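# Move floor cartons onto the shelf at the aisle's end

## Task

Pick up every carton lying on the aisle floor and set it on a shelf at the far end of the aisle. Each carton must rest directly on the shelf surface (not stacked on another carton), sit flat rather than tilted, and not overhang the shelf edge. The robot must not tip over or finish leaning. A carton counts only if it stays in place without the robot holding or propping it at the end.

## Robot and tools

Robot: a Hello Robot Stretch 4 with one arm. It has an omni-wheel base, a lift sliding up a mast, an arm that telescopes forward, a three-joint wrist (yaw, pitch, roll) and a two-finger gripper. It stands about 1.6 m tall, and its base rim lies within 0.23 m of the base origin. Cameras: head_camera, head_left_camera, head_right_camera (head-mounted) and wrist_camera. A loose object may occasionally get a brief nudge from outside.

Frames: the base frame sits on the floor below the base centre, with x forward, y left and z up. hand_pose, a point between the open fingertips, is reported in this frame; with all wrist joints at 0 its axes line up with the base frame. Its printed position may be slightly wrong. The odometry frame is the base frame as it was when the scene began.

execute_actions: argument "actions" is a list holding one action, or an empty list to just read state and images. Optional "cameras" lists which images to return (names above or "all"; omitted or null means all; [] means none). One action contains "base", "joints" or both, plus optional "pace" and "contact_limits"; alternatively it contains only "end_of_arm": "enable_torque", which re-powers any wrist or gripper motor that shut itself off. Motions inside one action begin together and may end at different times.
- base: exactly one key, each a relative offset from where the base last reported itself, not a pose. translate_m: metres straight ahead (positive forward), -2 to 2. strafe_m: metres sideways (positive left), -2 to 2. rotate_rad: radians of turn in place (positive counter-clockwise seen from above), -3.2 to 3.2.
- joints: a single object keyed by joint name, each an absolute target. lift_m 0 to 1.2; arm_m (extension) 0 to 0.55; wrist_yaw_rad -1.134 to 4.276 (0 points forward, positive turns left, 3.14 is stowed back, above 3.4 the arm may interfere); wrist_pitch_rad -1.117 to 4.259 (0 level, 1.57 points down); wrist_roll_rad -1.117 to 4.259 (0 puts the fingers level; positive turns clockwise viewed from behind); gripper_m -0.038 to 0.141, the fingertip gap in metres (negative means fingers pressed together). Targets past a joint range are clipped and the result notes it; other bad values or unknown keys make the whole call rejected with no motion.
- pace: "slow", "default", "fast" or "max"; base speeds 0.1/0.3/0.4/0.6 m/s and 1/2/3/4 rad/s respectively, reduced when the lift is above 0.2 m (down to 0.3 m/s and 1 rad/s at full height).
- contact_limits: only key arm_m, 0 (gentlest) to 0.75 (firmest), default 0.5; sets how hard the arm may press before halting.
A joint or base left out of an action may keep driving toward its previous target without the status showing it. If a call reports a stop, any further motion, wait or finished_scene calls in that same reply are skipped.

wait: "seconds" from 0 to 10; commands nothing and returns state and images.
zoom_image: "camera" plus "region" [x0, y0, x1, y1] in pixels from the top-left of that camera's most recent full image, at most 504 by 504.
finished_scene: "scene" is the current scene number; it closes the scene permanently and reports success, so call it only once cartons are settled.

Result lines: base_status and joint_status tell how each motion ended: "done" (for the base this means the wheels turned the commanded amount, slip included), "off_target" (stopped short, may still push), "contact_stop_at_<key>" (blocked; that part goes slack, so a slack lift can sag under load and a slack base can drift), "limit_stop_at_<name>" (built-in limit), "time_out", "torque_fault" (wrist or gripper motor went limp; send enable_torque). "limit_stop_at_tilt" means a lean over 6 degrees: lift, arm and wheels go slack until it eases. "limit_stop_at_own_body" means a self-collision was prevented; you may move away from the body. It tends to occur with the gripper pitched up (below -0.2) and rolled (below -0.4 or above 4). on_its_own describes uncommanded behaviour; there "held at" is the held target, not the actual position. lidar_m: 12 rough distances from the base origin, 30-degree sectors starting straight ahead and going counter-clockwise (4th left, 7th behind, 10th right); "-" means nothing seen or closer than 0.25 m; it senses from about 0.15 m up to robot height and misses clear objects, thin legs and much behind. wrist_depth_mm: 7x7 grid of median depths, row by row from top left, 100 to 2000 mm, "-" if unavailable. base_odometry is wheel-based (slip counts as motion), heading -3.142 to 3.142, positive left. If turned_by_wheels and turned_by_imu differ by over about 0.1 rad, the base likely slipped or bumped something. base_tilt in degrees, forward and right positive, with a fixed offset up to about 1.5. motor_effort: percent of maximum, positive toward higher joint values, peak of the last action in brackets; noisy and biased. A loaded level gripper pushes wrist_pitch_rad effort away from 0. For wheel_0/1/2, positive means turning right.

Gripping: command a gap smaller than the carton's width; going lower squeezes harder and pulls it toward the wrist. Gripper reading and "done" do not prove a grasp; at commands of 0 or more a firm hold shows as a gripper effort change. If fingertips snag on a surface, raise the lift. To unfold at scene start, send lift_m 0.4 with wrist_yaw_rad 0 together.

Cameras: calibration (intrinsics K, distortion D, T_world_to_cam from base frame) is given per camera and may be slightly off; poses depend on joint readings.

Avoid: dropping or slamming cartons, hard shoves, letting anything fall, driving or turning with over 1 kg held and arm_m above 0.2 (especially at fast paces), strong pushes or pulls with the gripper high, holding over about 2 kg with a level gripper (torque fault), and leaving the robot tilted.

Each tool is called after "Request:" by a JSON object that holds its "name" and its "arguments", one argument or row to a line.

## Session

Request:
{"name": "execute_actions", "arguments": {
  "actions": []
}}

Scene clock: 0.00 s.
base_odometry: x=+0.000 y=+0.000 heading=+0.000 (m, m, rad; odometry frame)
turned_by_wheels: +0.000 (rad since the last result)
turned_by_imu: +0.000 (rad since the last result)
base_tilt: forward=+0.4 right=+0.0 (deg)
lidar_m: 1.20 1.69 1.61 1.65 0.92 0.88 1.05 1.18 2.06 2.09 1.25 1.15
base_status: not commanded
joint_positions: lift_m=+0.258 arm_m=+0.000 wrist_yaw_rad=+3.058 wrist_pitch_rad=+0.014 wrist_roll_rad=-0.009 gripper_m=+0.057
joint_status: not commanded
motor_effort: lift_m=+20 arm_m=+0 wrist_yaw_rad=+2 wrist_pitch_rad=-5 wrist_roll_rad=+0 gripper_m=-2 wheel_0=+0 wheel_1=+0 wheel_2=-1 (%)
hand_pose: x=-0.1090 y=+0.1112 z=+0.4327 quat_wxyz=(+0.042, -0.007, -0.004, +0.999) (m; base frame)
wrist_depth_mm: - 137 1182 1983 - 866 820 / - 135 1138 1983 - 878 809 / 110 139 242 1863 - 891 820 / 138 173 1160 - - 878 831 / - 1308 1182 - - 878 831 / 1430 1255 197 1537 196 891 842 / 1025 960 1042 107 1060 866 831
pictures: head_camera, head_left_camera, head_right_camera, wrist_camera
camera_calibration (this result's frames):
wrist_camera: T_world_to_cam=[[0.0528285, 0.998484, 0.0154234, -0.104295], [0.0474699, 0.0129165, -0.998789, 0.489126], [-0.997475, 0.0534967, -0.0467156, 0.133013], [0, 0, 0, 1]] pos_world=[0.114968, 0.0907037, 0.496356]
Images, in order (width x height): head_camera 420x560, head_left_camera 420x672, head_right_camera 420x672, wrist_camera 616x392.

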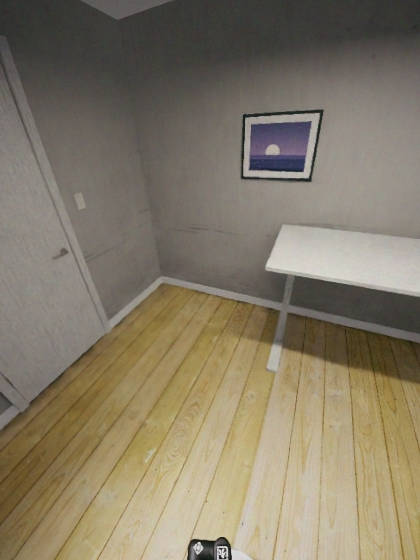

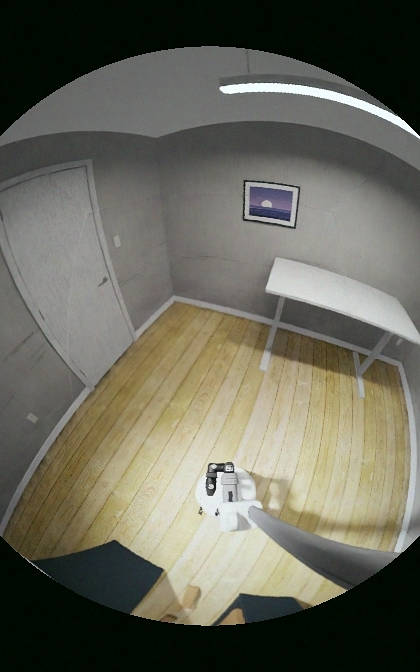

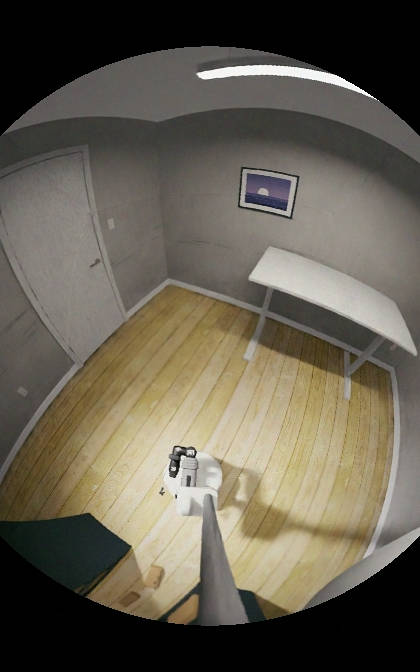

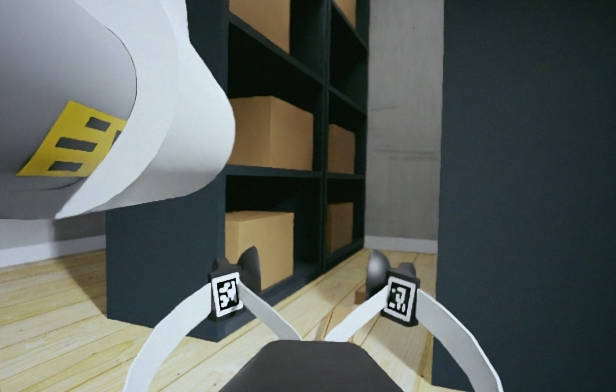

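Request:
{"name": "execute_actions", "arguments": {
  "actions": [
    {"base":{"rotate_rad":2.68},"joints":{"lift_m":0.4,"wrist_yaw_rad":0,"gripper_m":0.14}}
  ],
  "cameras": []
}}

Request:
{"name": "execute_actions", "arguments": {
  "actions": [
    {"base":{"strafe_m":0.22},"joints":{"wrist_pitch_rad":1.1,"arm_m":0.3}}
  ],
  "cameras": ["head_camera","wrist_camera"]
}}

Scene clock: 7.37 s.
base_odometry: x=+0.000 y=+0.000 heading=+2.680 (m, m, rad; odometry frame)
turned_by_wheels: +2.680 (rad since the last result)
turned_by_imu: +2.745 (rad since the last result)
base_tilt: forward=+0.4 right=+0.0 (deg)
lidar_m: 0.89 1.03 1.25 2.01 1.73 1.24 1.18 2.08 1.71 1.60 1.71 0.91
base_status: done
joint_positions: lift_m=+0.400 arm_m=+0.000 wrist_yaw_rad=+0.000 wrist_pitch_rad=+0.014 wrist_roll_rad=-0.009 gripper_m=+0.140
joint_status: all done
motor_effort: lift_m=+23(24) arm_m=+0(0) wrist_yaw_rad=-1(8) wrist_pitch_rad=-4(5) wrist_roll_rad=+1(1) gripper_m=-1(4) wheel_0=+0(7) wheel_1=+0(6) wheel_2=+0(9) (%)
hand_pose: x=+0.4597 y=-0.0873 z=+0.5741 quat_wxyz=(+1.000, -0.005, +0.007, +0.000) (m; base frame)
wrist_depth_mm: 960 1537 - - 654 661 647 / 1397 1537 - - 654 647 661 / 1025 1576 - - 661 661 654 / 1042 1464 - 661 661 676 661 / 1430 1618 - 668 676 668 - / 960 1160 1618 676 676 206 1160 / 946 1205 1308 107 676 683 676
pictures: none
No camera images: the call's "cameras" was empty. Leave "cameras" out to get every camera's image.

Scene clock: 9.40 s.
base_odometry: x=-0.098 y=-0.197 heading=+2.680 (m, m, rad; odometry frame)
turned_by_wheels: +0.000 (rad since the last result)
turned_by_imu: +0.000 (rad since the last result)
base_tilt: forward=+0.3 right=+0.0 (deg)
lidar_m: 1.13 0.91 1.94 1.81 1.90 1.24 1.16 1.22 1.95 1.85 1.92 0.91
base_status: done
joint_positions: lift_m=+0.400 arm_m=+0.299 wrist_yaw_rad=+0.000 wrist_pitch_rad=+1.101 wrist_roll_rad=-0.009 gripper_m=+0.140
joint_status: all done
motor_effort: lift_m=+22(23) arm_m=+9(8) wrist_yaw_rad=+1(1) wrist_pitch_rad=-1(4) wrist_roll_rad=+0(1) gripper_m=+1(4) wheel_0=+1(8) wheel_1=-1(8) wheel_2=+1(0) (%)
hand_pose: x=+0.6000 y=-0.0874 z=+0.3208 quat_wxyz=(+0.852, -0.004, +0.523, +0.003) (m; base frame)
wrist_depth_mm: 634 750 741 741 759 621 427 / 609 707 691 668 691 521 496 / 634 654 647 647 647 621 609 / 609 597 609 603 597 603 603 / 569 564 569 564 564 564 559 / 530 521 521 530 521 206 525 / 504 504 500 106 504 500 500
pictures: head_camera, wrist_camera
camera_calibration (this result's frames):
wrist_camera: T_world_to_cam=[[0.0281378, -0.999402, -0.0201068, -0.0901045], [-0.905797, -0.0169847, -0.423371, 0.731016], [0.422776, 0.0301254, -0.905733, 0.267007], [0, 0, 0, 1]] pos_world=[0.551804, -0.0856782, 0.549516]
Images, in order (width x height): head_camera 420x560, wrist_camera 616x392.

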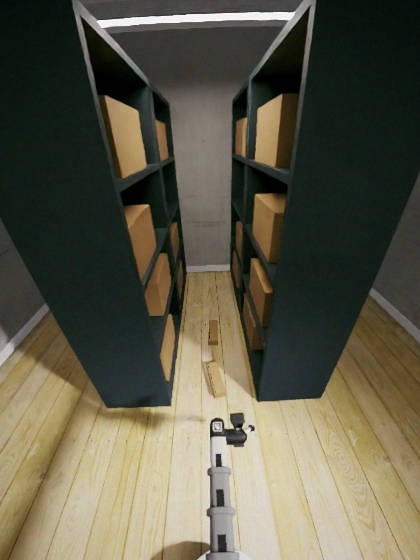

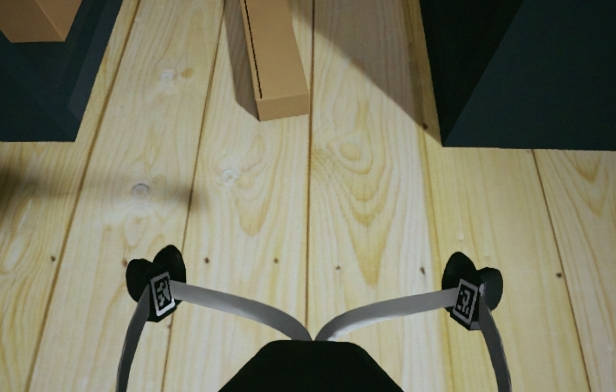

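Request:
{"name": "execute_actions", "arguments": {
  "actions": [
    {"base":{"rotate_rad":0.05},"joints":{"wrist_yaw_rad":0.17}}
  ],
  "cameras": []
}}

Request:
{"name": "execute_actions", "arguments": {
  "actions": [
    {"base":{"translate_m":0.44},"joints":{"lift_m":0.18},"pace":"fast"}
  ],
  "cameras": ["head_camera","wrist_camera"]
}}

Scene clock: 14.50 s.
base_odometry: x=-0.098 y=-0.197 heading=+2.730 (m, m, rad; odometry frame)
turned_by_wheels: +0.050 (rad since the last result)
turned_by_imu: +0.052 (rad since the last result)
base_tilt: forward=+0.4 right=+0.0 (deg)
lidar_m: 1.07 0.91 1.89 1.81 1.95 1.22 1.17 1.28 1.91 1.83 1.95 0.91
base_status: done
joint_positions: lift_m=+0.400 arm_m=+0.299 wrist_yaw_rad=+0.170 wrist_pitch_rad=+1.101 wrist_roll_rad=-0.009 gripper_m=+0.140
joint_status: all done
motor_effort: lift_m=+22(23) arm_m=+9(8) wrist_yaw_rad=+1(3) wrist_pitch_rad=+0(1) wrist_roll_rad=+1(0) gripper_m=+1(0) wheel_0=-1(3) wheel_1=+1(4) wheel_2=-1(5) (%)
hand_pose: x=+0.6129 y=-0.0641 z=+0.3208 quat_wxyz=(+0.849, -0.048, +0.521, +0.075) (m; base frame)
wrist_depth_mm: 530 634 741 750 732 750 654 / 654 627 691 699 661 691 603 / 654 647 640 640 634 647 508 / 609 609 597 609 597 603 585 / 564 564 569 564 564 564 559 / 530 521 525 535 521 207 525 / 500 496 500 106 504 504 500
pictures: none
No camera images: the call's "cameras" was empty. Leave "cameras" out to get every camera's image.

Scene clock: 16.97 s.
base_odometry: x=-0.501 y=-0.021 heading=+2.730 (m, m, rad; odometry frame)
turned_by_wheels: +0.000 (rad since the last result)
turned_by_imu: -0.001 (rad since the last result)
base_tilt: forward=+0.3 right=+0.0 (deg)
lidar_m: 1.02 0.52 0.64 1.83 1.91 1.68 2.00 2.58 1.94 1.86 0.60 0.53
base_status: done
joint_positions: lift_m=+0.180 arm_m=+0.299 wrist_yaw_rad=+0.170 wrist_pitch_rad=+1.101 wrist_roll_rad=-0.009 gripper_m=+0.140
joint_status: all done
motor_effort: lift_m=+18(20) arm_m=+8(8) wrist_yaw_rad=+2(3) wrist_pitch_rad=-1(1) wrist_roll_rad=+1(1) gripper_m=+4(3) wheel_0=-1(6) wheel_1=+0(5) wheel_2=+0(12) (%)
hand_pose: x=+0.6129 y=-0.0641 z=+0.1011 quat_wxyz=(+0.849, -0.048, +0.521, +0.075) (m; base frame)
wrist_depth_mm: 397 455 452 449 452 449 449 / 404 415 415 413 413 413 413 / 387 387 384 317 384 382 382 / 359 359 362 296 359 355 357 / 336 336 336 276 332 334 334 / 315 307 267 260 307 207 315 / 298 298 300 106 297 297 297
pictures: head_camera, wrist_camera
camera_calibration (this result's frames):
wrist_camera: T_world_to_cam=[[0.196416, -0.980314, -0.020111, -0.173517], [-0.889997, -0.169637, -0.423236, 0.630588], [0.411493, 0.101029, -0.905796, 0.07338], [0, 0, 0, 1]] pos_world=[0.565108, -0.0705438, 0.329865]
Images, in order (width x height): head_camera 420x560, wrist_camera 616x392.

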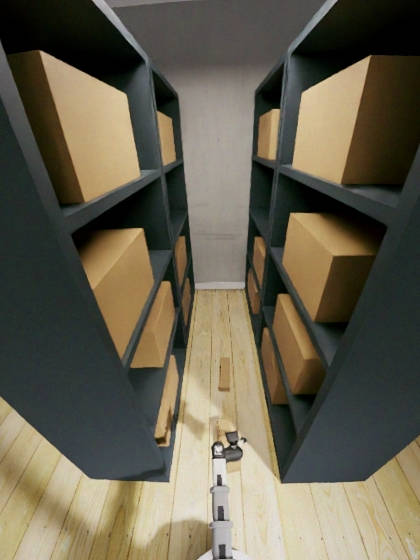

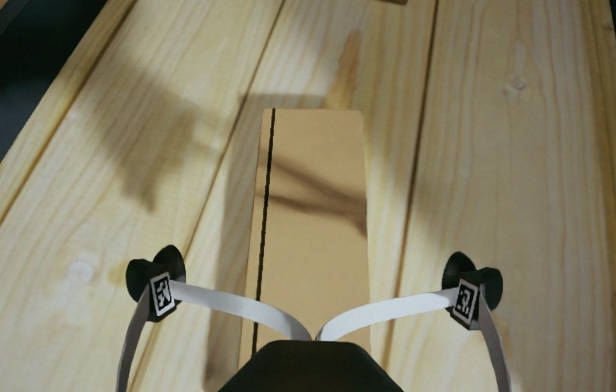

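Request:
{"name": "execute_actions", "arguments": {
  "actions": [
    {"joints":{"lift_m":0.115}}
  ],
  "cameras": []
}}

Request:
{"name": "execute_actions", "arguments": {
  "actions": [
    {"joints":{"gripper_m":0.025}}
  ],
  "cameras": []
}}

Request:
{"name": "execute_actions", "arguments": {
  "actions": [
    {"base":{"rotate_rad":-0.045},"joints":{"lift_m":0.3}}
  ],
  "cameras": []
}}

Request:
{"name": "execute_actions", "arguments": {
  "actions": [
    {"base":{"translate_m":0.66},"joints":{"lift_m":1.12,"arm_m":0.55,"wrist_yaw_rad":0.4}}
  ]
}}

Scene clock: 24.77 s.
base_odometry: x=-0.501 y=-0.021 heading=+2.730 (m, m, rad; odometry frame)
turned_by_wheels: +0.000 (rad since the last result)
turned_by_imu: +0.000 (rad since the last result)
base_tilt: forward=+0.4 right=+0.0 (deg)
lidar_m: 1.01 0.49 0.63 1.82 1.92 1.68 1.98 2.58 1.96 1.87 0.63 0.54
base_status: not commanded
joint_positions: lift_m=+0.115 arm_m=+0.299 wrist_yaw_rad=+0.170 wrist_pitch_rad=+1.101 wrist_roll_rad=-0.009 gripper_m=+0.140
joint_status: all done
motor_effort: lift_m=+18(17) arm_m=+8(8) wrist_yaw_rad=+2(2) wrist_pitch_rad=+0(1) wrist_roll_rad=+1(1) gripper_m=+0(1) wheel_0=-1(1) wheel_1=+0(1) wheel_2=+0(1) (%)
hand_pose: x=+0.6129 y=-0.0641 z=+0.0362 quat_wxyz=(+0.849, -0.048, +0.521, +0.075) (m; base frame)
wrist_depth_mm: 359 359 362 359 357 359 355 / 334 332 332 257 325 329 329 / 309 307 303 239 301 306 307 / 287 287 283 223 282 285 286 / 268 268 262 208 262 266 266 / 252 246 196 197 198 206 250 / 239 237 233 107 235 236 237
pictures: none
No camera images: the call's "cameras" was empty. Leave "cameras" out to get every camera's image.

Scene clock: 26.90 s.
base_odometry: x=-0.501 y=-0.021 heading=+2.730 (m, m, rad; odometry frame)
turned_by_wheels: +0.000 (rad since the last result)
turned_by_imu: +0.000 (rad since the last result)
base_tilt: forward=+0.3 right=+0.0 (deg)
lidar_m: 1.02 0.53 0.65 1.84 1.90 1.68 1.96 2.59 1.96 1.85 0.59 0.54
base_status: not commanded
joint_positions: lift_m=+0.115 arm_m=+0.299 wrist_yaw_rad=+0.170 wrist_pitch_rad=+1.101 wrist_roll_rad=-0.009 gripper_m=+0.025
joint_status: all done
motor_effort: lift_m=+17(17) arm_m=+8(9) wrist_yaw_rad=+1(1) wrist_pitch_rad=-1(2) wrist_roll_rad=+0(2) gripper_m=-20(21) wheel_0=-1(2) wheel_1=-1(1) wheel_2=+0(0) (%)
hand_pose: x=+0.6128 y=-0.0641 z=+0.0362 quat_wxyz=(+0.849, -0.048, +0.521, +0.075) (m; base frame)
wrist_depth_mm: 355 359 359 357 359 357 355 / 332 332 329 237 320 330 330 / 307 307 301 220 297 306 306 / 286 286 283 206 278 283 285 / 268 268 197 192 197 267 267 / 252 177 182 181 181 177 250 / 239 236 232 106 204 235 236
pictures: none
No camera images: the call's "cameras" was empty. Leave "cameras" out to get every camera's image.

Scene clock: 28.77 s.
base_odometry: x=-0.501 y=-0.021 heading=+2.685 (m, m, rad; odometry frame)
turned_by_wheels: -0.045 (rad since the last result)
turned_by_imu: -0.046 (rad since the last result)
base_tilt: forward=+0.4 right=+0.0 (deg)
lidar_m: 0.52 0.53 0.62 1.83 1.89 1.72 1.96 2.52 1.96 1.83 0.64 0.54
base_status: done
joint_positions: lift_m=+0.300 arm_m=+0.299 wrist_yaw_rad=+0.170 wrist_pitch_rad=+1.102 wrist_roll_rad=-0.009 gripper_m=+0.025
joint_status: all done
motor_effort: lift_m=+24(23) arm_m=+8(8) wrist_yaw_rad=+0(2) wrist_pitch_rad=-2(2) wrist_roll_rad=+0(0) gripper_m=-16(22) wheel_0=+0(5) wheel_1=-1(4) wheel_2=+0(5) (%)
hand_pose: x=+0.6128 y=-0.0641 z=+0.2206 quat_wxyz=(+0.849, -0.048, +0.521, +0.075) (m; base frame)
wrist_depth_mm: 473 597 615 554 603 615 504 / 473 559 569 237 549 569 480 / 480 525 521 220 508 530 455 / 477 492 484 205 477 488 439 / 455 462 198 191 198 459 418 / 433 177 183 181 181 177 402 / 407 404 397 106 285 404 368
pictures: none
No camera images: the call's "cameras" was empty. Leave "cameras" out to get every camera's image.

Scene clock: 32.80 s.
base_odometry: x=-1.094 y=+0.270 heading=+2.685 (m, m, rad; odometry frame)
turned_by_wheels: +0.000 (rad since the last result)
turned_by_imu: -0.001 (rad since the last result)
base_tilt: forward=+0.4 right=+0.0 (deg)
lidar_m: 0.74 0.38 0.26 0.26 0.28 2.48 3.12 2.97 0.30 0.30 0.30 0.41
base_status: done
joint_positions: lift_m=+1.120 arm_m=+0.549 wrist_yaw_rad=+0.400 wrist_pitch_rad=+1.102 wrist_roll_rad=-0.009 gripper_m=+0.025
joint_status: all done
motor_effort: lift_m=+23(24) arm_m=+8(10) wrist_yaw_rad=+0(9) wrist_pitch_rad=-1(3) wrist_roll_rad=+1(1) gripper_m=-22(21) wheel_0=+0(6) wheel_1=+0(4) wheel_2=+0(11) (%)
hand_pose: x=+0.8736 y=-0.0297 z=+1.0407 quat_wxyz=(+0.835, -0.108, +0.512, +0.172) (m; base frame)
wrist_depth_mm: 387 627 683 1042 1008 904 820 / 488 597 715 237 1098 1060 904 / 559 580 759 220 1308 1205 866 / 809 699 798 206 1366 1182 654 / 759 759 197 192 196 991 580 / 554 176 182 181 181 178 521 / 585 904 1078 107 621 676 452
pictures: head_camera, head_left_camera, head_right_camera, wrist_camera
camera_calibration (this result's frames):
wrist_camera: T_world_to_cam=[[0.41496, -0.909617, -0.0201199, -0.360939], [-0.827915, -0.368333, -0.42295, 1.20569], [0.377312, 0.192165, -0.90593, 0.846313], [0, 0, 0, 1]] pos_world=[0.82866, -0.0468529, 1.26938]
Images, in order (width x height): head_camera 420x560, head_left_camera 420x672, head_right_camera 420x672, wrist_camera 616x392.

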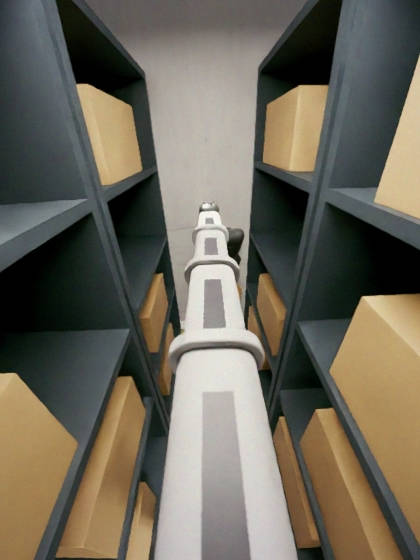

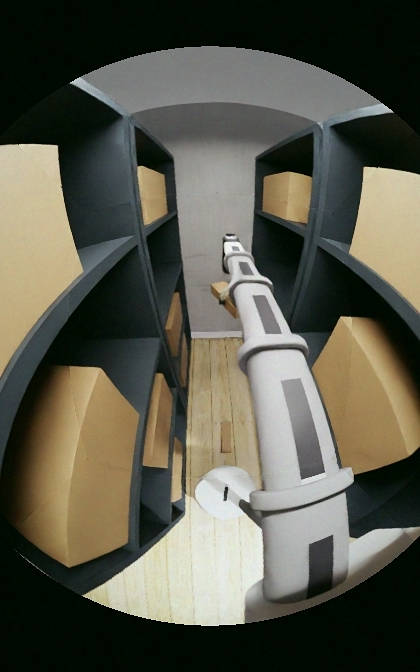

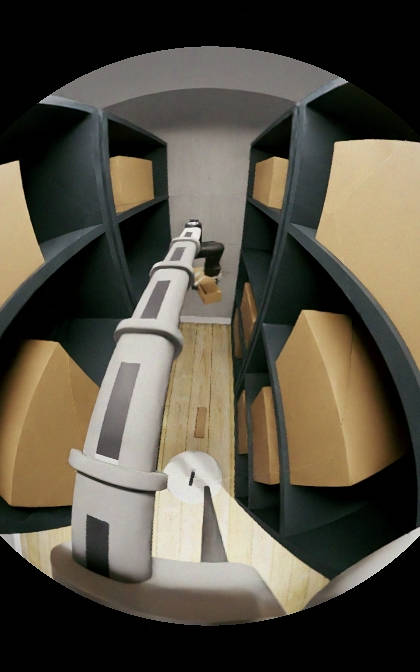

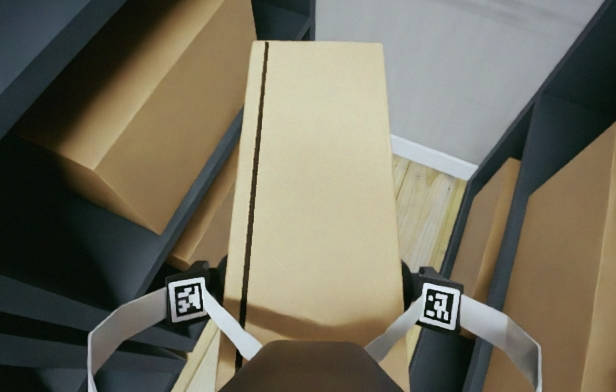

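Request:
{"name": "execute_actions", "arguments": {
  "actions": [
    {"base":{"translate_m":0.24},"pace":"slow"}
  ],
  "cameras": []
}}

Request:
{"name": "execute_actions", "arguments": {
  "actions": [
    {"base":{"rotate_rad":-0.33},"joints":{"lift_m":1.114},"pace":"slow"}
  ]
}}

Scene clock: 39.90 s.
base_odometry: x=-1.309 y=+0.376 heading=+2.685 (m, m, rad; odometry frame)
turned_by_wheels: +0.000 (rad since the last result)
turned_by_imu: +0.000 (rad since the last result)
base_tilt: forward=+0.4 right=+0.0 (deg)
lidar_m: 0.75 0.43 0.27 0.26 0.29 0.42 3.41 0.45 0.30 0.27 0.31 0.41
base_status: done
joint_positions: lift_m=+1.120 arm_m=+0.549 wrist_yaw_rad=+0.400 wrist_pitch_rad=+1.102 wrist_roll_rad=-0.009 gripper_m=+0.025
joint_status: not commanded
motor_effort: lift_m=+24(24) arm_m=+8(9) wrist_yaw_rad=+3(0) wrist_pitch_rad=-2(1) wrist_roll_rad=+1(0) gripper_m=-21(23) wheel_0=+1(3) wheel_1=+2(4) wheel_2=-1(5) (%)
hand_pose: x=+0.8736 y=-0.0297 z=+1.0407 quat_wxyz=(+0.835, -0.108, +0.512, +0.172) (m; base frame)
wrist_depth_mm: 387 931 842 778 723 654 591 / 569 597 931 237 768 741 668 / 549 585 759 220 917 866 732 / 517 647 820 205 1078 1025 788 / 512 691 198 192 198 976 759 / 549 176 183 180 182 177 512 / 668 1078 1118 107 539 668 449
pictures: none
No camera images: the call's "cameras" was empty. Leave "cameras" out to get every camera's image.

Scene clock: 41.33 s.
base_odometry: x=-1.309 y=+0.376 heading=+2.355 (m, m, rad; odometry frame)
turned_by_wheels: -0.330 (rad since the last result)
turned_by_imu: -0.338 (rad since the last result)
base_tilt: forward=+0.4 right=+0.0 (deg)
lidar_m: 0.50 0.69 0.35 0.25 0.26 0.30 0.51 2.55 0.37 0.29 0.30 0.30
base_status: done
joint_positions: lift_m=+1.114 arm_m=+0.549 wrist_yaw_rad=+0.400 wrist_pitch_rad=+1.102 wrist_roll_rad=-0.009 gripper_m=+0.025
joint_status: all done
motor_effort: lift_m=+17(22) arm_m=+8(8) wrist_yaw_rad=-1(2) wrist_pitch_rad=-2(1) wrist_roll_rad=+0(1) gripper_m=-20(19) wheel_0=+2(6) wheel_1=+1(5) wheel_2=-1(5) (%)
hand_pose: x=+0.8737 y=-0.0297 z=+1.0351 quat_wxyz=(+0.835, -0.108, +0.512, +0.172) (m; base frame)
wrist_depth_mm: 842 878 842 768 366 368 366 / 931 1042 976 237 329 340 340 / 891 1281 1205 220 307 314 314 / 1008 1366 1397 205 287 294 293 / 976 1255 196 192 197 276 274 / 931 176 183 181 181 178 257 / 960 1182 1138 106 206 241 242
pictures: head_camera, head_left_camera, head_right_camera, wrist_camera
camera_calibration (this result's frames):
wrist_camera: T_world_to_cam=[[0.414892, -0.909648, -0.0201212, -0.36101], [-0.827965, -0.368282, -0.422899, 1.20336], [0.377279, 0.192117, -0.905954, 0.84138], [0, 0, 0, 1]] pos_world=[0.828681, -0.0468616, 1.26388]
Images, in order (width x height): head_camera 420x560, head_left_camera 420x672, head_right_camera 420x672, wrist_camera 616x392.

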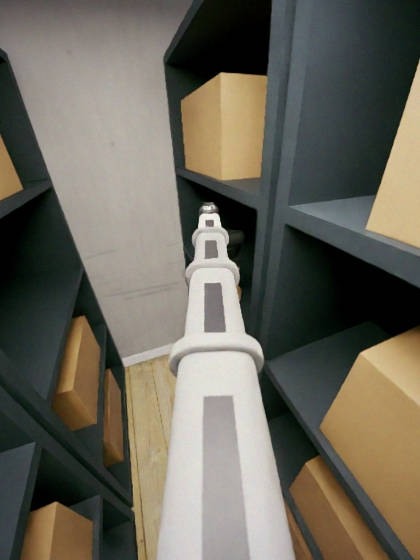

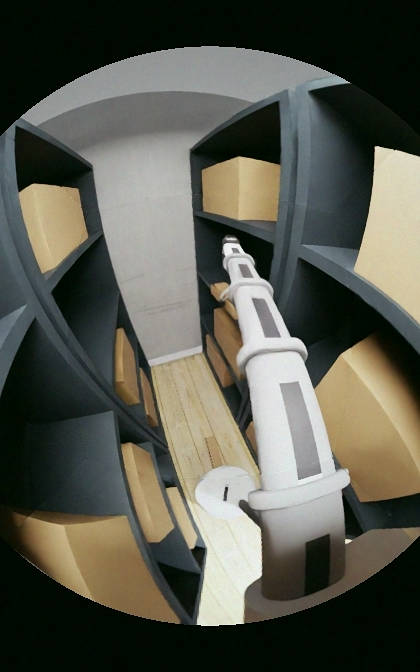

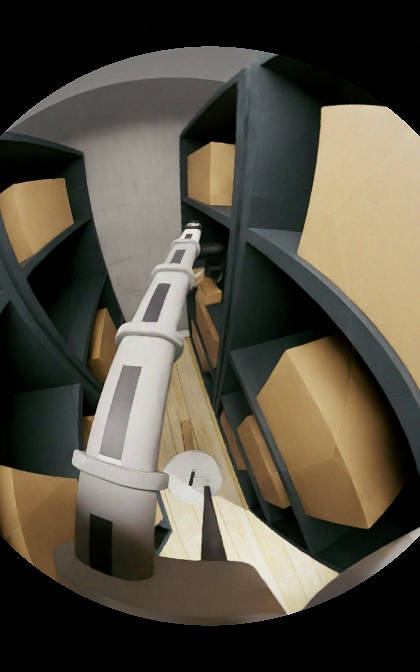

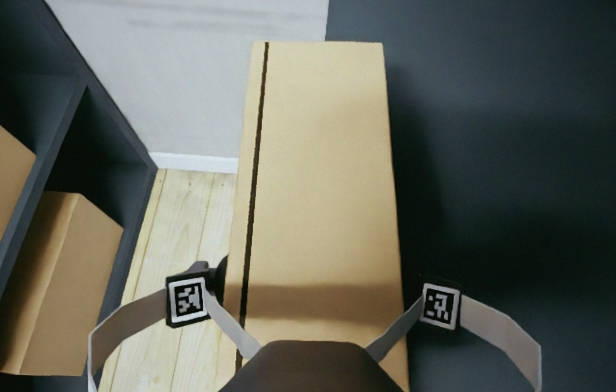

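Request:
{"name": "execute_actions", "arguments": {
  "actions": [
    {"base":{"translate_m":0.06},"pace":"slow"}
  ],
  "cameras": []
}}

Request:
{"name": "execute_actions", "arguments": {
  "actions": [
    {"base":{"rotate_rad":-0.075},"joints":{"lift_m":1.097,"wrist_yaw_rad":0.44},"pace":"slow"}
  ],
  "cameras": ["wrist_camera","head_camera"]
}}

Scene clock: 47.30 s.
base_odometry: x=-1.351 y=+0.418 heading=+2.355 (m, m, rad; odometry frame)
turned_by_wheels: +0.000 (rad since the last result)
turned_by_imu: +0.000 (rad since the last result)
base_tilt: forward=+0.4 right=+0.0 (deg)
lidar_m: 0.51 0.75 0.37 0.29 0.29 0.34 0.57 2.59 0.36 0.28 0.25 0.29
base_status: done
joint_positions: lift_m=+1.114 arm_m=+0.549 wrist_yaw_rad=+0.400 wrist_pitch_rad=+1.102 wrist_roll_rad=-0.009 gripper_m=+0.025
joint_status: not commanded
motor_effort: lift_m=+18(17) arm_m=+9(8) wrist_yaw_rad=+0(1) wrist_pitch_rad=-2(2) wrist_roll_rad=+0(1) gripper_m=-21(21) wheel_0=+2(5) wheel_1=+1(3) wheel_2=-2(6) (%)
hand_pose: x=+0.8737 y=-0.0297 z=+1.0351 quat_wxyz=(+0.835, -0.108, +0.512, +0.172) (m; base frame)
wrist_depth_mm: 798 798 768 375 366 368 364 / 917 946 904 237 329 338 336 / 878 1182 1098 220 306 314 312 / 1308 1366 1366 206 286 294 291 / 991 1308 198 192 197 274 274 / 976 176 182 180 181 177 258 / 960 1160 1160 106 206 240 243
pictures: none
No camera images: the call's "cameras" was empty. Leave "cameras" out to get every camera's image.

Scene clock: 48.17 s.
base_odometry: x=-1.351 y=+0.418 heading=+2.280 (m, m, rad; odometry frame)
turned_by_wheels: -0.075 (rad since the last result)
turned_by_imu: -0.077 (rad since the last result)
base_tilt: forward=+0.4 right=+0.0 (deg)
lidar_m: 0.43 0.88 0.41 0.29 0.27 0.31 0.52 2.59 0.37 0.28 0.26 0.28
base_status: done
joint_positions: lift_m=+1.097 arm_m=+0.549 wrist_yaw_rad=+0.440 wrist_pitch_rad=+1.102 wrist_roll_rad=-0.009 gripper_m=+0.025
joint_status: all done
motor_effort: lift_m=+18(19) arm_m=+8(8) wrist_yaw_rad=+1(2) wrist_pitch_rad=-1(2) wrist_roll_rad=+1(0) gripper_m=-23(19) wheel_0=+0(4) wheel_1=+0(5) wheel_2=+1(6) (%)
hand_pose: x=+0.8747 y=-0.0236 z=+1.0181 quat_wxyz=(+0.831, -0.118, +0.510, +0.188) (m; base frame)
wrist_depth_mm: 809 798 741 345 343 343 342 / 946 960 866 236 307 317 317 / 1118 1205 296 220 287 294 294 / 1308 1336 276 205 267 274 274 / 1025 1281 198 192 196 257 257 / 1042 176 183 181 181 178 241 / 1060 1138 224 107 199 226 227
pictures: head_camera, wrist_camera
camera_calibration (this result's frames):
wrist_camera: T_world_to_cam=[[0.450717, -0.89244, -0.0201237, -0.387126], [-0.812706, -0.400914, -0.422819, 1.18509], [0.369273, 0.206927, -0.90599, 0.831781], [0, 0, 0, 1]] pos_world=[0.830461, -0.0424844, 1.24687]
Images, in order (width x height): head_camera 420x560, wrist_camera 616x392.

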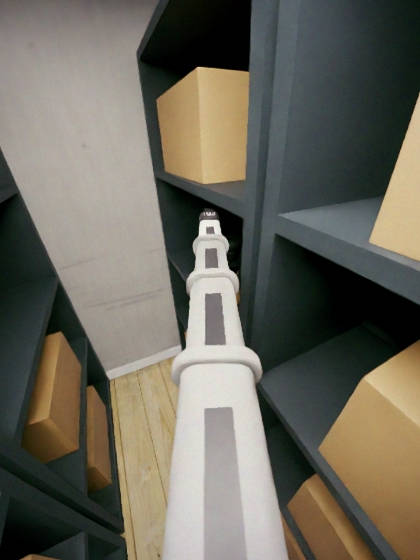

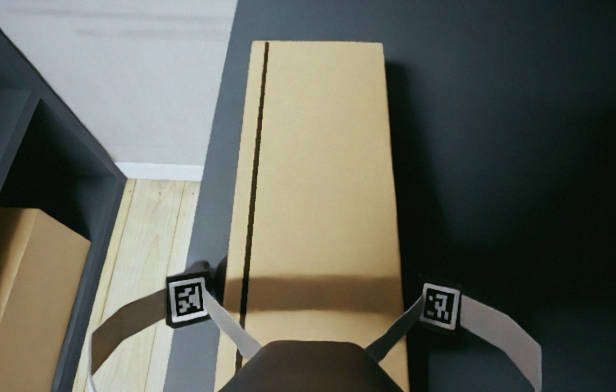

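Request:
{"name": "execute_actions", "arguments": {
  "actions": [
    {"joints":{"gripper_m":0.14,"lift_m":1.103}}
  ],
  "cameras": []
}}

Request:
{"name": "execute_actions", "arguments": {
  "actions": [
    {"joints":{"wrist_pitch_rad":0.65}}
  ],
  "cameras": []
}}

Request:
{"name": "execute_actions", "arguments": {
  "actions": [
    {"base":{"rotate_rad":0.42},"joints":{"wrist_yaw_rad":0.1}}
  ],
  "cameras": []
}}

Request:
{"name": "execute_actions", "arguments": {
  "actions": [
    {"base":{"translate_m":-0.2},"joints":{"lift_m":0.2,"arm_m":0.25,"wrist_pitch_rad":1.1,"wrist_yaw_rad":0},"pace":"fast"}
  ],
  "cameras": ["wrist_camera","head_camera"]
}}

Scene clock: 58.30 s.
base_odometry: x=-1.351 y=+0.418 heading=+2.280 (m, m, rad; odometry frame)
turned_by_wheels: +0.000 (rad since the last result)
turned_by_imu: +0.001 (rad since the last result)
base_tilt: forward=+0.4 right=+0.1 (deg)
lidar_m: 0.44 0.91 0.39 0.30 0.29 0.30 0.51 2.60 0.37 0.28 0.25 0.26
base_status: not commanded
joint_positions: lift_m=+1.103 arm_m=+0.549 wrist_yaw_rad=+0.440 wrist_pitch_rad=+1.101 wrist_roll_rad=-0.009 gripper_m=+0.140
joint_status: all done
motor_effort: lift_m=+22(24) arm_m=+8(8) wrist_yaw_rad=+4(2) wrist_pitch_rad=-1(2) wrist_roll_rad=+0(0) gripper_m=-2(23) wheel_0=+0(0) wheel_1=+0(0) wheel_2=+2(2) (%)
hand_pose: x=+0.8748 y=-0.0235 z=+1.0238 quat_wxyz=(+0.831, -0.118, +0.510, +0.188) (m; base frame)
wrist_depth_mm: 809 798 759 353 351 351 349 / 931 976 891 253 319 324 325 / 1138 1182 307 235 294 301 301 / 1336 1366 283 219 273 281 281 / 1042 1308 263 205 257 263 263 / 1042 1205 196 193 190 207 247 / 1042 1160 233 106 229 233 236
pictures: none
No camera images: the call's "cameras" was empty. Leave "cameras" out to get every camera's image.

Scene clock: 59.13 s.
base_odometry: x=-1.351 y=+0.418 heading=+2.280 (m, m, rad; odometry frame)
turned_by_wheels: +0.000 (rad since the last result)
turned_by_imu: +0.000 (rad since the last result)
base_tilt: forward=+0.4 right=+0.0 (deg)
lidar_m: 0.44 0.87 0.37 0.29 0.29 0.30 0.51 2.60 0.35 0.27 0.25 0.28
base_status: not commanded
joint_positions: lift_m=+1.103 arm_m=+0.549 wrist_yaw_rad=+0.440 wrist_pitch_rad=+0.652 wrist_roll_rad=-0.009 gripper_m=+0.140
joint_status: all done
motor_effort: lift_m=+22(22) arm_m=+8(8) wrist_yaw_rad=+1(1) wrist_pitch_rad=-5(9) wrist_roll_rad=+1(0) gripper_m=+2(0) wheel_0=+0(0) wheel_1=+0(0) wheel_2=+2(2) (%)
hand_pose: x=+0.9641 y=+0.0185 z=+1.1059 quat_wxyz=(+0.924, -0.074, +0.312, +0.208) (m; base frame)
wrist_depth_mm: 615 609 609 554 539 539 535 / 676 668 668 603 591 585 569 / 750 741 741 559 569 564 544 / 854 842 809 466 466 466 469 / 960 931 891 397 394 397 397 / 1078 1060 334 276 325 206 342 / 1229 1255 315 106 303 304 304
pictures: none
No camera images: the call's "cameras" was empty. Leave "cameras" out to get every camera's image.

Scene clock: 60.57 s.
base_odometry: x=-1.351 y=+0.418 heading=+2.700 (m, m, rad; odometry frame)
turned_by_wheels: +0.420 (rad since the last result)
turned_by_imu: +0.430 (rad since the last result)
base_tilt: forward=+0.4 right=+0.0 (deg)
lidar_m: 1.17 0.44 0.31 0.29 0.31 0.41 3.43 0.39 0.30 0.25 0.28 0.38
base_status: done
joint_positions: lift_m=+1.103 arm_m=+0.549 wrist_yaw_rad=+0.100 wrist_pitch_rad=+0.652 wrist_roll_rad=-0.009 gripper_m=+0.140
joint_status: all done
motor_effort: lift_m=+23(22) arm_m=+8(8) wrist_yaw_rad=+0(6) wrist_pitch_rad=-3(3) wrist_roll_rad=+0(1) gripper_m=+2(2) wheel_0=+0(5) wheel_1=+1(5) wheel_2=+0(8) (%)
hand_pose: x=+0.9564 y=-0.0640 z=+1.1060 quat_wxyz=(+0.946, -0.021, +0.320, +0.049) (m; base frame)
wrist_depth_mm: 535 574 549 535 521 504 452 / 585 621 609 585 569 544 484 / 559 676 668 654 627 591 525 / 627 741 750 723 707 634 466 / 866 820 866 820 788 676 410 / 866 831 960 904 866 207 723 / 559 820 1160 107 1025 778 778
pictures: none
No camera images: the call's "cameras" was empty. Leave "cameras" out to get every camera's image.

Scene clock: 63.90 s.
base_odometry: x=-1.171 y=+0.333 heading=+2.700 (m, m, rad; odometry frame)
turned_by_wheels: +0.000 (rad since the last result)
turned_by_imu: +0.001 (rad since the last result)
base_tilt: forward=+0.3 right=+0.0 (deg)
lidar_m: 1.14 0.45 0.31 0.26 0.31 3.30 2.74 0.38 0.29 0.26 0.25 0.39
base_status: done
joint_positions: lift_m=+0.200 arm_m=+0.251 wrist_yaw_rad=+0.000 wrist_pitch_rad=+1.101 wrist_roll_rad=-0.009 gripper_m=+0.140
joint_status: all done
motor_effort: lift_m=+18(22) arm_m=-8(9) wrist_yaw_rad=+0(3) wrist_pitch_rad=-1(1) wrist_roll_rad=-1(0) gripper_m=+0(1) wheel_0=+0(4) wheel_1=-1(6) wheel_2=-2(7) (%)
hand_pose: x=+0.5529 y=-0.0874 z=+0.1212 quat_wxyz=(+0.852, -0.004, +0.523, +0.002) (m; base frame)
wrist_depth_mm: 480 480 480 477 477 462 368 / 445 442 442 439 439 436 347 / 407 410 407 407 413 407 336 / 382 382 319 370 379 379 343 / 357 359 298 353 357 353 338 / 336 329 274 327 329 206 324 / 319 312 265 107 317 317 312
pictures: head_camera, wrist_camera
camera_calibration (this result's frames):
wrist_camera: T_world_to_cam=[[0.0277643, -0.999412, -0.0201125, -0.0926344], [-0.905893, -0.0166501, -0.42318, 0.603848], [0.422596, 0.029969, -0.905822, 0.106201], [0, 0, 0, 1]] pos_world=[0.504714, -0.0857086, 0.349872]
Images, in order (width x height): head_camera 420x560, wrist_camera 616x392.

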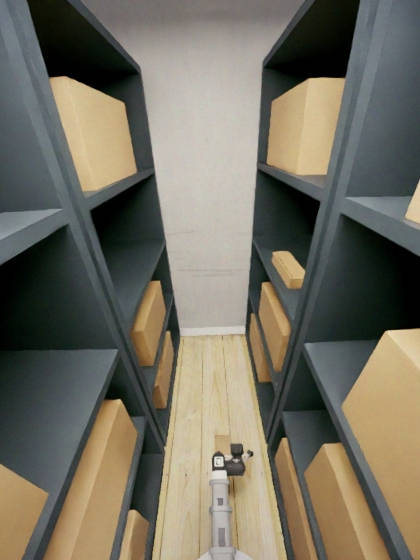

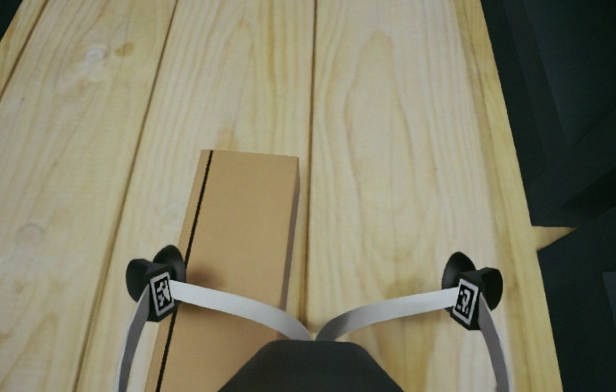

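Request:
{"name": "execute_actions", "arguments": {
  "actions": [
    {"base":{"rotate_rad":0.155},"joints":{"lift_m":0.17,"arm_m":0.26,"wrist_yaw_rad":-0.22}}
  ],
  "cameras": []
}}

Request:
{"name": "execute_actions", "arguments": {
  "actions": [
    {"joints":{"lift_m":0.115}}
  ],
  "cameras": ["wrist_camera"]
}}

Request:
{"name": "execute_actions", "arguments": {
  "actions": [
    {"joints":{"gripper_m":0.025}}
  ],
  "cameras": []
}}

Request:
{"name": "execute_actions", "arguments": {
  "actions": [
    {"joints":{"lift_m":0.15}}
  ],
  "cameras": []
}}

Request:
{"name": "execute_actions", "arguments": {
  "actions": [
    {"base":{"rotate_rad":-0.12},"joints":{"wrist_yaw_rad":0.44,"lift_m":0.25}}
  ],
  "cameras": []
}}

Request:
{"name": "execute_actions", "arguments": {
  "actions": [
    {"base":{"translate_m":0.5},"joints":{"lift_m":1.116,"arm_m":0.46}}
  ],
  "cameras": []
}}

Request:
{"name": "execute_actions", "arguments": {
  "actions": [
    {"base":{"rotate_rad":-0.36},"pace":"slow"}
  ]
}}

Scene clock: 77.03 s.
base_odometry: x=-1.171 y=+0.333 heading=+2.855 (m, m, rad; odometry frame)
turned_by_wheels: +0.155 (rad since the last result)
turned_by_imu: +0.159 (rad since the last result)
base_tilt: forward=+0.4 right=+0.0 (deg)
lidar_m: 0.78 0.36 0.31 0.27 0.34 2.43 3.16 0.35 0.25 0.26 0.31 0.49
base_status: done
joint_positions: lift_m=+0.170 arm_m=+0.258 wrist_yaw_rad=-0.220 wrist_pitch_rad=+1.101 wrist_roll_rad=-0.009 gripper_m=+0.140
joint_status: all done
motor_effort: lift_m=+18(18) arm_m=+8(8) wrist_yaw_rad=+0(4) wrist_pitch_rad=-1(1) wrist_roll_rad=+0(1) gripper_m=-1(2) wheel_0=+1(6) wheel_1=-1(5) wheel_2=+0(7) (%)
hand_pose: x=+0.5378 y=-0.1138 z=+0.0912 quat_wxyz=(+0.847, +0.053, +0.520, -0.091) (m; base frame)
wrist_depth_mm: 439 439 436 436 439 439 404 / 404 404 402 402 399 404 394 / 375 375 375 306 375 373 368 / 349 347 347 285 349 347 347 / 325 327 322 266 325 327 325 / 307 300 256 250 300 207 304 / 291 290 285 107 290 287 290
pictures: none
No camera images: the call's "cameras" was empty. Leave "cameras" out to get every camera's image.

Scene clock: 78.17 s.
base_odometry: x=-1.171 y=+0.333 heading=+2.855 (m, m, rad; odometry frame)
turned_by_wheels: +0.000 (rad since the last result)
turned_by_imu: +0.000 (rad since the last result)
base_tilt: forward=+0.4 right=+0.0 (deg)
lidar_m: 0.80 0.38 0.27 0.28 0.32 2.46 3.17 0.33 0.25 0.26 0.31 0.45
base_status: not commanded
joint_positions: lift_m=+0.115 arm_m=+0.258 wrist_yaw_rad=-0.220 wrist_pitch_rad=+1.101 wrist_roll_rad=-0.009 gripper_m=+0.140
joint_status: all done
motor_effort: lift_m=+17(19) arm_m=+8(9) wrist_yaw_rad=-2(3) wrist_pitch_rad=-1(0) wrist_roll_rad=-1(0) gripper_m=+1(3) wheel_0=+1(1) wheel_1=+0(0) wheel_2=+0(0) (%)
hand_pose: x=+0.5378 y=-0.1138 z=+0.0362 quat_wxyz=(+0.847, +0.053, +0.520, -0.091) (m; base frame)
wrist_depth_mm: 362 362 359 359 357 357 357 / 334 334 330 258 330 332 332 / 307 309 303 240 303 306 307 / 287 287 281 224 282 286 287 / 270 268 216 209 265 268 267 / 252 247 196 197 202 208 251 / 239 238 190 107 237 237 237
pictures: wrist_camera
camera_calibration (this result's frames):
wrist_camera: T_world_to_cam=[[-0.19041, -0.981499, -0.0201114, -0.000855697], [-0.887786, 0.180901, -0.423214, 0.566499], [0.419022, -0.0627293, -0.905807, 0.0277962], [0, 0, 0, 1]] pos_world=[0.49112, -0.101577, 0.264911]
Images, in order (width x height): wrist_camera 616x392.

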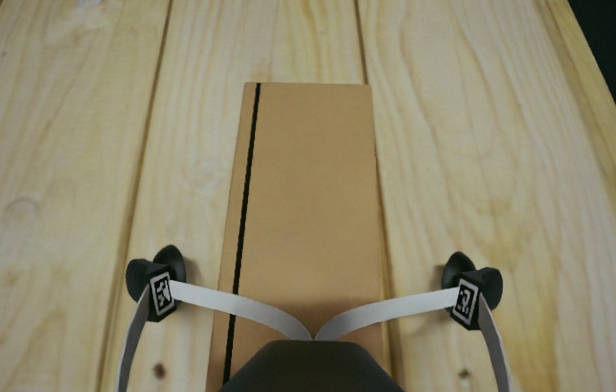

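Scene clock: 80.30 s.
base_odometry: x=-1.171 y=+0.333 heading=+2.855 (m, m, rad; odometry frame)
turned_by_wheels: +0.000 (rad since the last result)
turned_by_imu: +0.000 (rad since the last result)
base_tilt: forward=+0.4 right=+0.0 (deg)
lidar_m: 0.80 0.36 0.29 0.27 0.31 2.46 3.18 0.33 0.25 0.27 0.31 0.46
base_status: not commanded
joint_positions: lift_m=+0.115 arm_m=+0.258 wrist_yaw_rad=-0.220 wrist_pitch_rad=+1.101 wrist_roll_rad=-0.009 gripper_m=+0.025
joint_status: all done
motor_effort: lift_m=+17(17) arm_m=+8(8) wrist_yaw_rad=-1(1) wrist_pitch_rad=-1(1) wrist_roll_rad=+1(0) gripper_m=-18(20) wheel_0=+1(1) wheel_1=+0(0) wheel_2=-1(1) (%)
hand_pose: x=+0.5378 y=-0.1138 z=+0.0362 quat_wxyz=(+0.847, +0.053, +0.521, -0.091) (m; base frame)
wrist_depth_mm: 359 359 359 359 359 359 355 / 332 332 330 236 330 330 332 / 309 309 303 220 298 307 306 / 287 287 283 205 211 286 287 / 268 268 198 193 197 267 267 / 252 176 182 182 181 177 252 / 239 235 233 106 232 236 236
pictures: none
No camera images: the call's "cameras" was empty. Leave "cameras" out to get every camera's image.

Scene clock: 81.27 s.
base_odometry: x=-1.171 y=+0.333 heading=+2.855 (m, m, rad; odometry frame)
turned_by_wheels: +0.000 (rad since the last result)
turned_by_imu: +0.000 (rad since the last result)
base_tilt: forward=+0.3 right=+0.0 (deg)
lidar_m: 0.39 0.35 0.28 0.26 0.33 2.44 3.17 0.35 0.27 0.26 0.30 0.48
base_status: not commanded
joint_positions: lift_m=+0.150 arm_m=+0.258 wrist_yaw_rad=-0.220 wrist_pitch_rad=+1.101 wrist_roll_rad=-0.009 gripper_m=+0.025
joint_status: all done
motor_effort: lift_m=+23(25) arm_m=+9(9) wrist_yaw_rad=-1(1) wrist_pitch_rad=-1(2) wrist_roll_rad=-1(1) gripper_m=-21(20) wheel_0=+1(1) wheel_1=+0(0) wheel_2=+0(0) (%)
hand_pose: x=+0.5377 y=-0.1138 z=+0.0707 quat_wxyz=(+0.847, +0.053, +0.521, -0.091) (m; base frame)
wrist_depth_mm: 410 410 407 407 404 407 394 / 379 377 375 237 375 373 375 / 349 349 343 220 338 347 347 / 327 324 322 206 211 325 324 / 306 304 198 193 198 303 304 / 287 176 181 181 181 178 285 / 272 267 264 107 263 266 267
pictures: none
No camera images: the call's "cameras" was empty. Leave "cameras" out to get every camera's image.

Scene clock: 82.70 s.
base_odometry: x=-1.171 y=+0.333 heading=+2.735 (m, m, rad; odometry frame)
turned_by_wheels: -0.120 (rad since the last result)
turned_by_imu: -0.123 (rad since the last result)
base_tilt: forward=+0.4 right=+0.0 (deg)
lidar_m: 0.42 0.42 0.31 0.28 0.32 2.52 3.20 0.36 0.29 0.25 0.29 0.40
base_status: done
joint_positions: lift_m=+0.250 arm_m=+0.259 wrist_yaw_rad=+0.440 wrist_pitch_rad=+1.101 wrist_roll_rad=-0.009 gripper_m=+0.025
joint_status: all done
motor_effort: lift_m=+24(24) arm_m=+8(8) wrist_yaw_rad=+1(5) wrist_pitch_rad=-2(2) wrist_roll_rad=+0(1) gripper_m=-18(22) wheel_0=+1(4) wheel_1=+0(4) wheel_2=+1(7) (%)
hand_pose: x=+0.5847 y=-0.0236 z=+0.1707 quat_wxyz=(+0.831, -0.118, +0.510, +0.188) (m; base frame)
wrist_depth_mm: 347 449 535 544 544 544 549 / 387 462 504 237 504 500 504 / 402 462 459 220 455 462 469 / 427 436 430 205 211 433 433 / 410 407 198 192 198 410 404 / 384 176 182 181 181 177 379 / 366 357 353 106 353 357 359
pictures: none
No camera images: the call's "cameras" was empty. Leave "cameras" out to get every camera's image.

Scene clock: 86.87 s.
base_odometry: x=-1.630 y=+0.530 heading=+2.736 (m, m, rad; odometry frame)
turned_by_wheels: +0.000 (rad since the last result)
turned_by_imu: +0.000 (rad since the last result)
base_tilt: forward=+0.3 right=+0.0 (deg)
lidar_m: 0.61 0.40 0.28 0.26 0.29 0.41 3.77 0.43 0.30 0.28 0.28 0.42
base_status: done
joint_positions: lift_m=+1.116 arm_m=+0.459 wrist_yaw_rad=+0.440 wrist_pitch_rad=+1.101 wrist_roll_rad=-0.009 gripper_m=+0.025
joint_status: all done
motor_effort: lift_m=+23(23) arm_m=+9(10) wrist_yaw_rad=+1(2) wrist_pitch_rad=-1(2) wrist_roll_rad=-1(0) gripper_m=-20(22) wheel_0=+1(6) wheel_1=+1(7) wheel_2=+1(9) (%)
hand_pose: x=+0.7847 y=-0.0235 z=+1.0367 quat_wxyz=(+0.831, -0.118, +0.510, +0.188) (m; base frame)
wrist_depth_mm: 375 399 517 466 399 353 320 / 353 723 603 237 445 399 362 / 854 878 741 220 504 469 410 / 508 809 809 205 211 559 477 / 480 615 198 193 198 691 580 / 504 177 182 181 181 177 640 / 549 866 1042 106 1098 904 661
pictures: none
No camera images: the call's "cameras" was empty. Leave "cameras" out to get every camera's image.

Scene clock: 88.33 s.
base_odometry: x=-1.630 y=+0.530 heading=+2.376 (m, m, rad; odometry frame)
turned_by_wheels: -0.360 (rad since the last result)
turned_by_imu: -0.368 (rad since the last result)
base_tilt: forward=+0.4 right=+0.0 (deg)
lidar_m: 0.55 0.67 0.32 0.27 0.26 0.31 0.56 0.72 0.36 0.29 0.29 0.32
base_status: done
joint_positions: lift_m=+1.116 arm_m=+0.459 wrist_yaw_rad=+0.440 wrist_pitch_rad=+1.101 wrist_roll_rad=-0.009 gripper_m=+0.025
joint_status: not commanded
motor_effort: lift_m=+24(23) arm_m=+8(8) wrist_yaw_rad=+0(1) wrist_pitch_rad=-1(2) wrist_roll_rad=+0(0) gripper_m=-24(24) wheel_0=+1(5) wheel_1=+1(4) wheel_2=+0(6) (%)
hand_pose: x=+0.7847 y=-0.0235 z=+1.0367 quat_wxyz=(+0.831, -0.118, +0.510, +0.188) (m; base frame)
wrist_depth_mm: 549 521 496 473 379 364 357 / 668 627 591 238 342 343 343 / 788 798 723 220 307 317 319 / 820 1060 946 205 211 296 296 / 1205 1281 198 192 197 277 277 / 917 176 181 181 182 177 259 / 866 1182 1160 106 240 244 244
pictures: head_camera, head_left_camera, head_right_camera, wrist_camera
camera_calibration (this result's frames):
wrist_camera: T_world_to_cam=[[0.450973, -0.892311, -0.0201164, -0.346349], [-0.812492, -0.401096, -0.423058, 1.11992], [0.369431, 0.207132, -0.905879, 0.881537], [0, 0, 0, 1]] pos_world=[0.740456, -0.0424499, 1.26539]
Images, in order (width x height): head_camera 420x560, head_left_camera 420x672, head_right_camera 420x672, wrist_camera 616x392.

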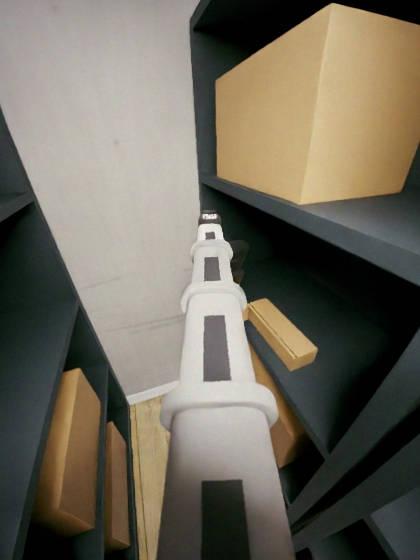

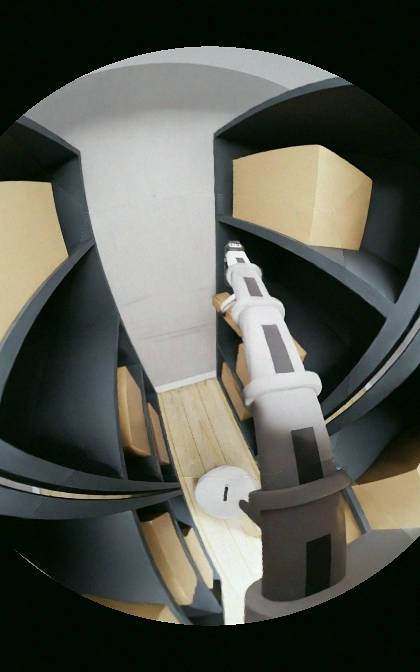

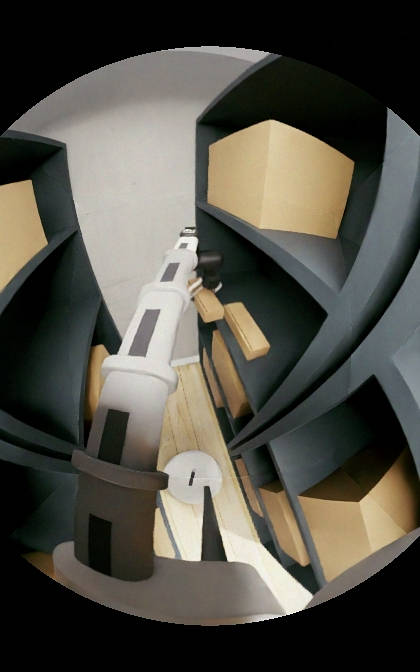

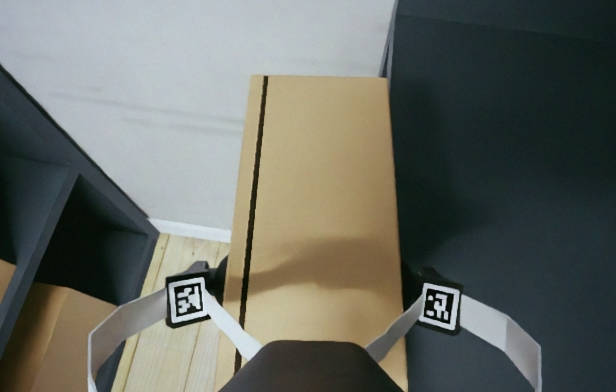

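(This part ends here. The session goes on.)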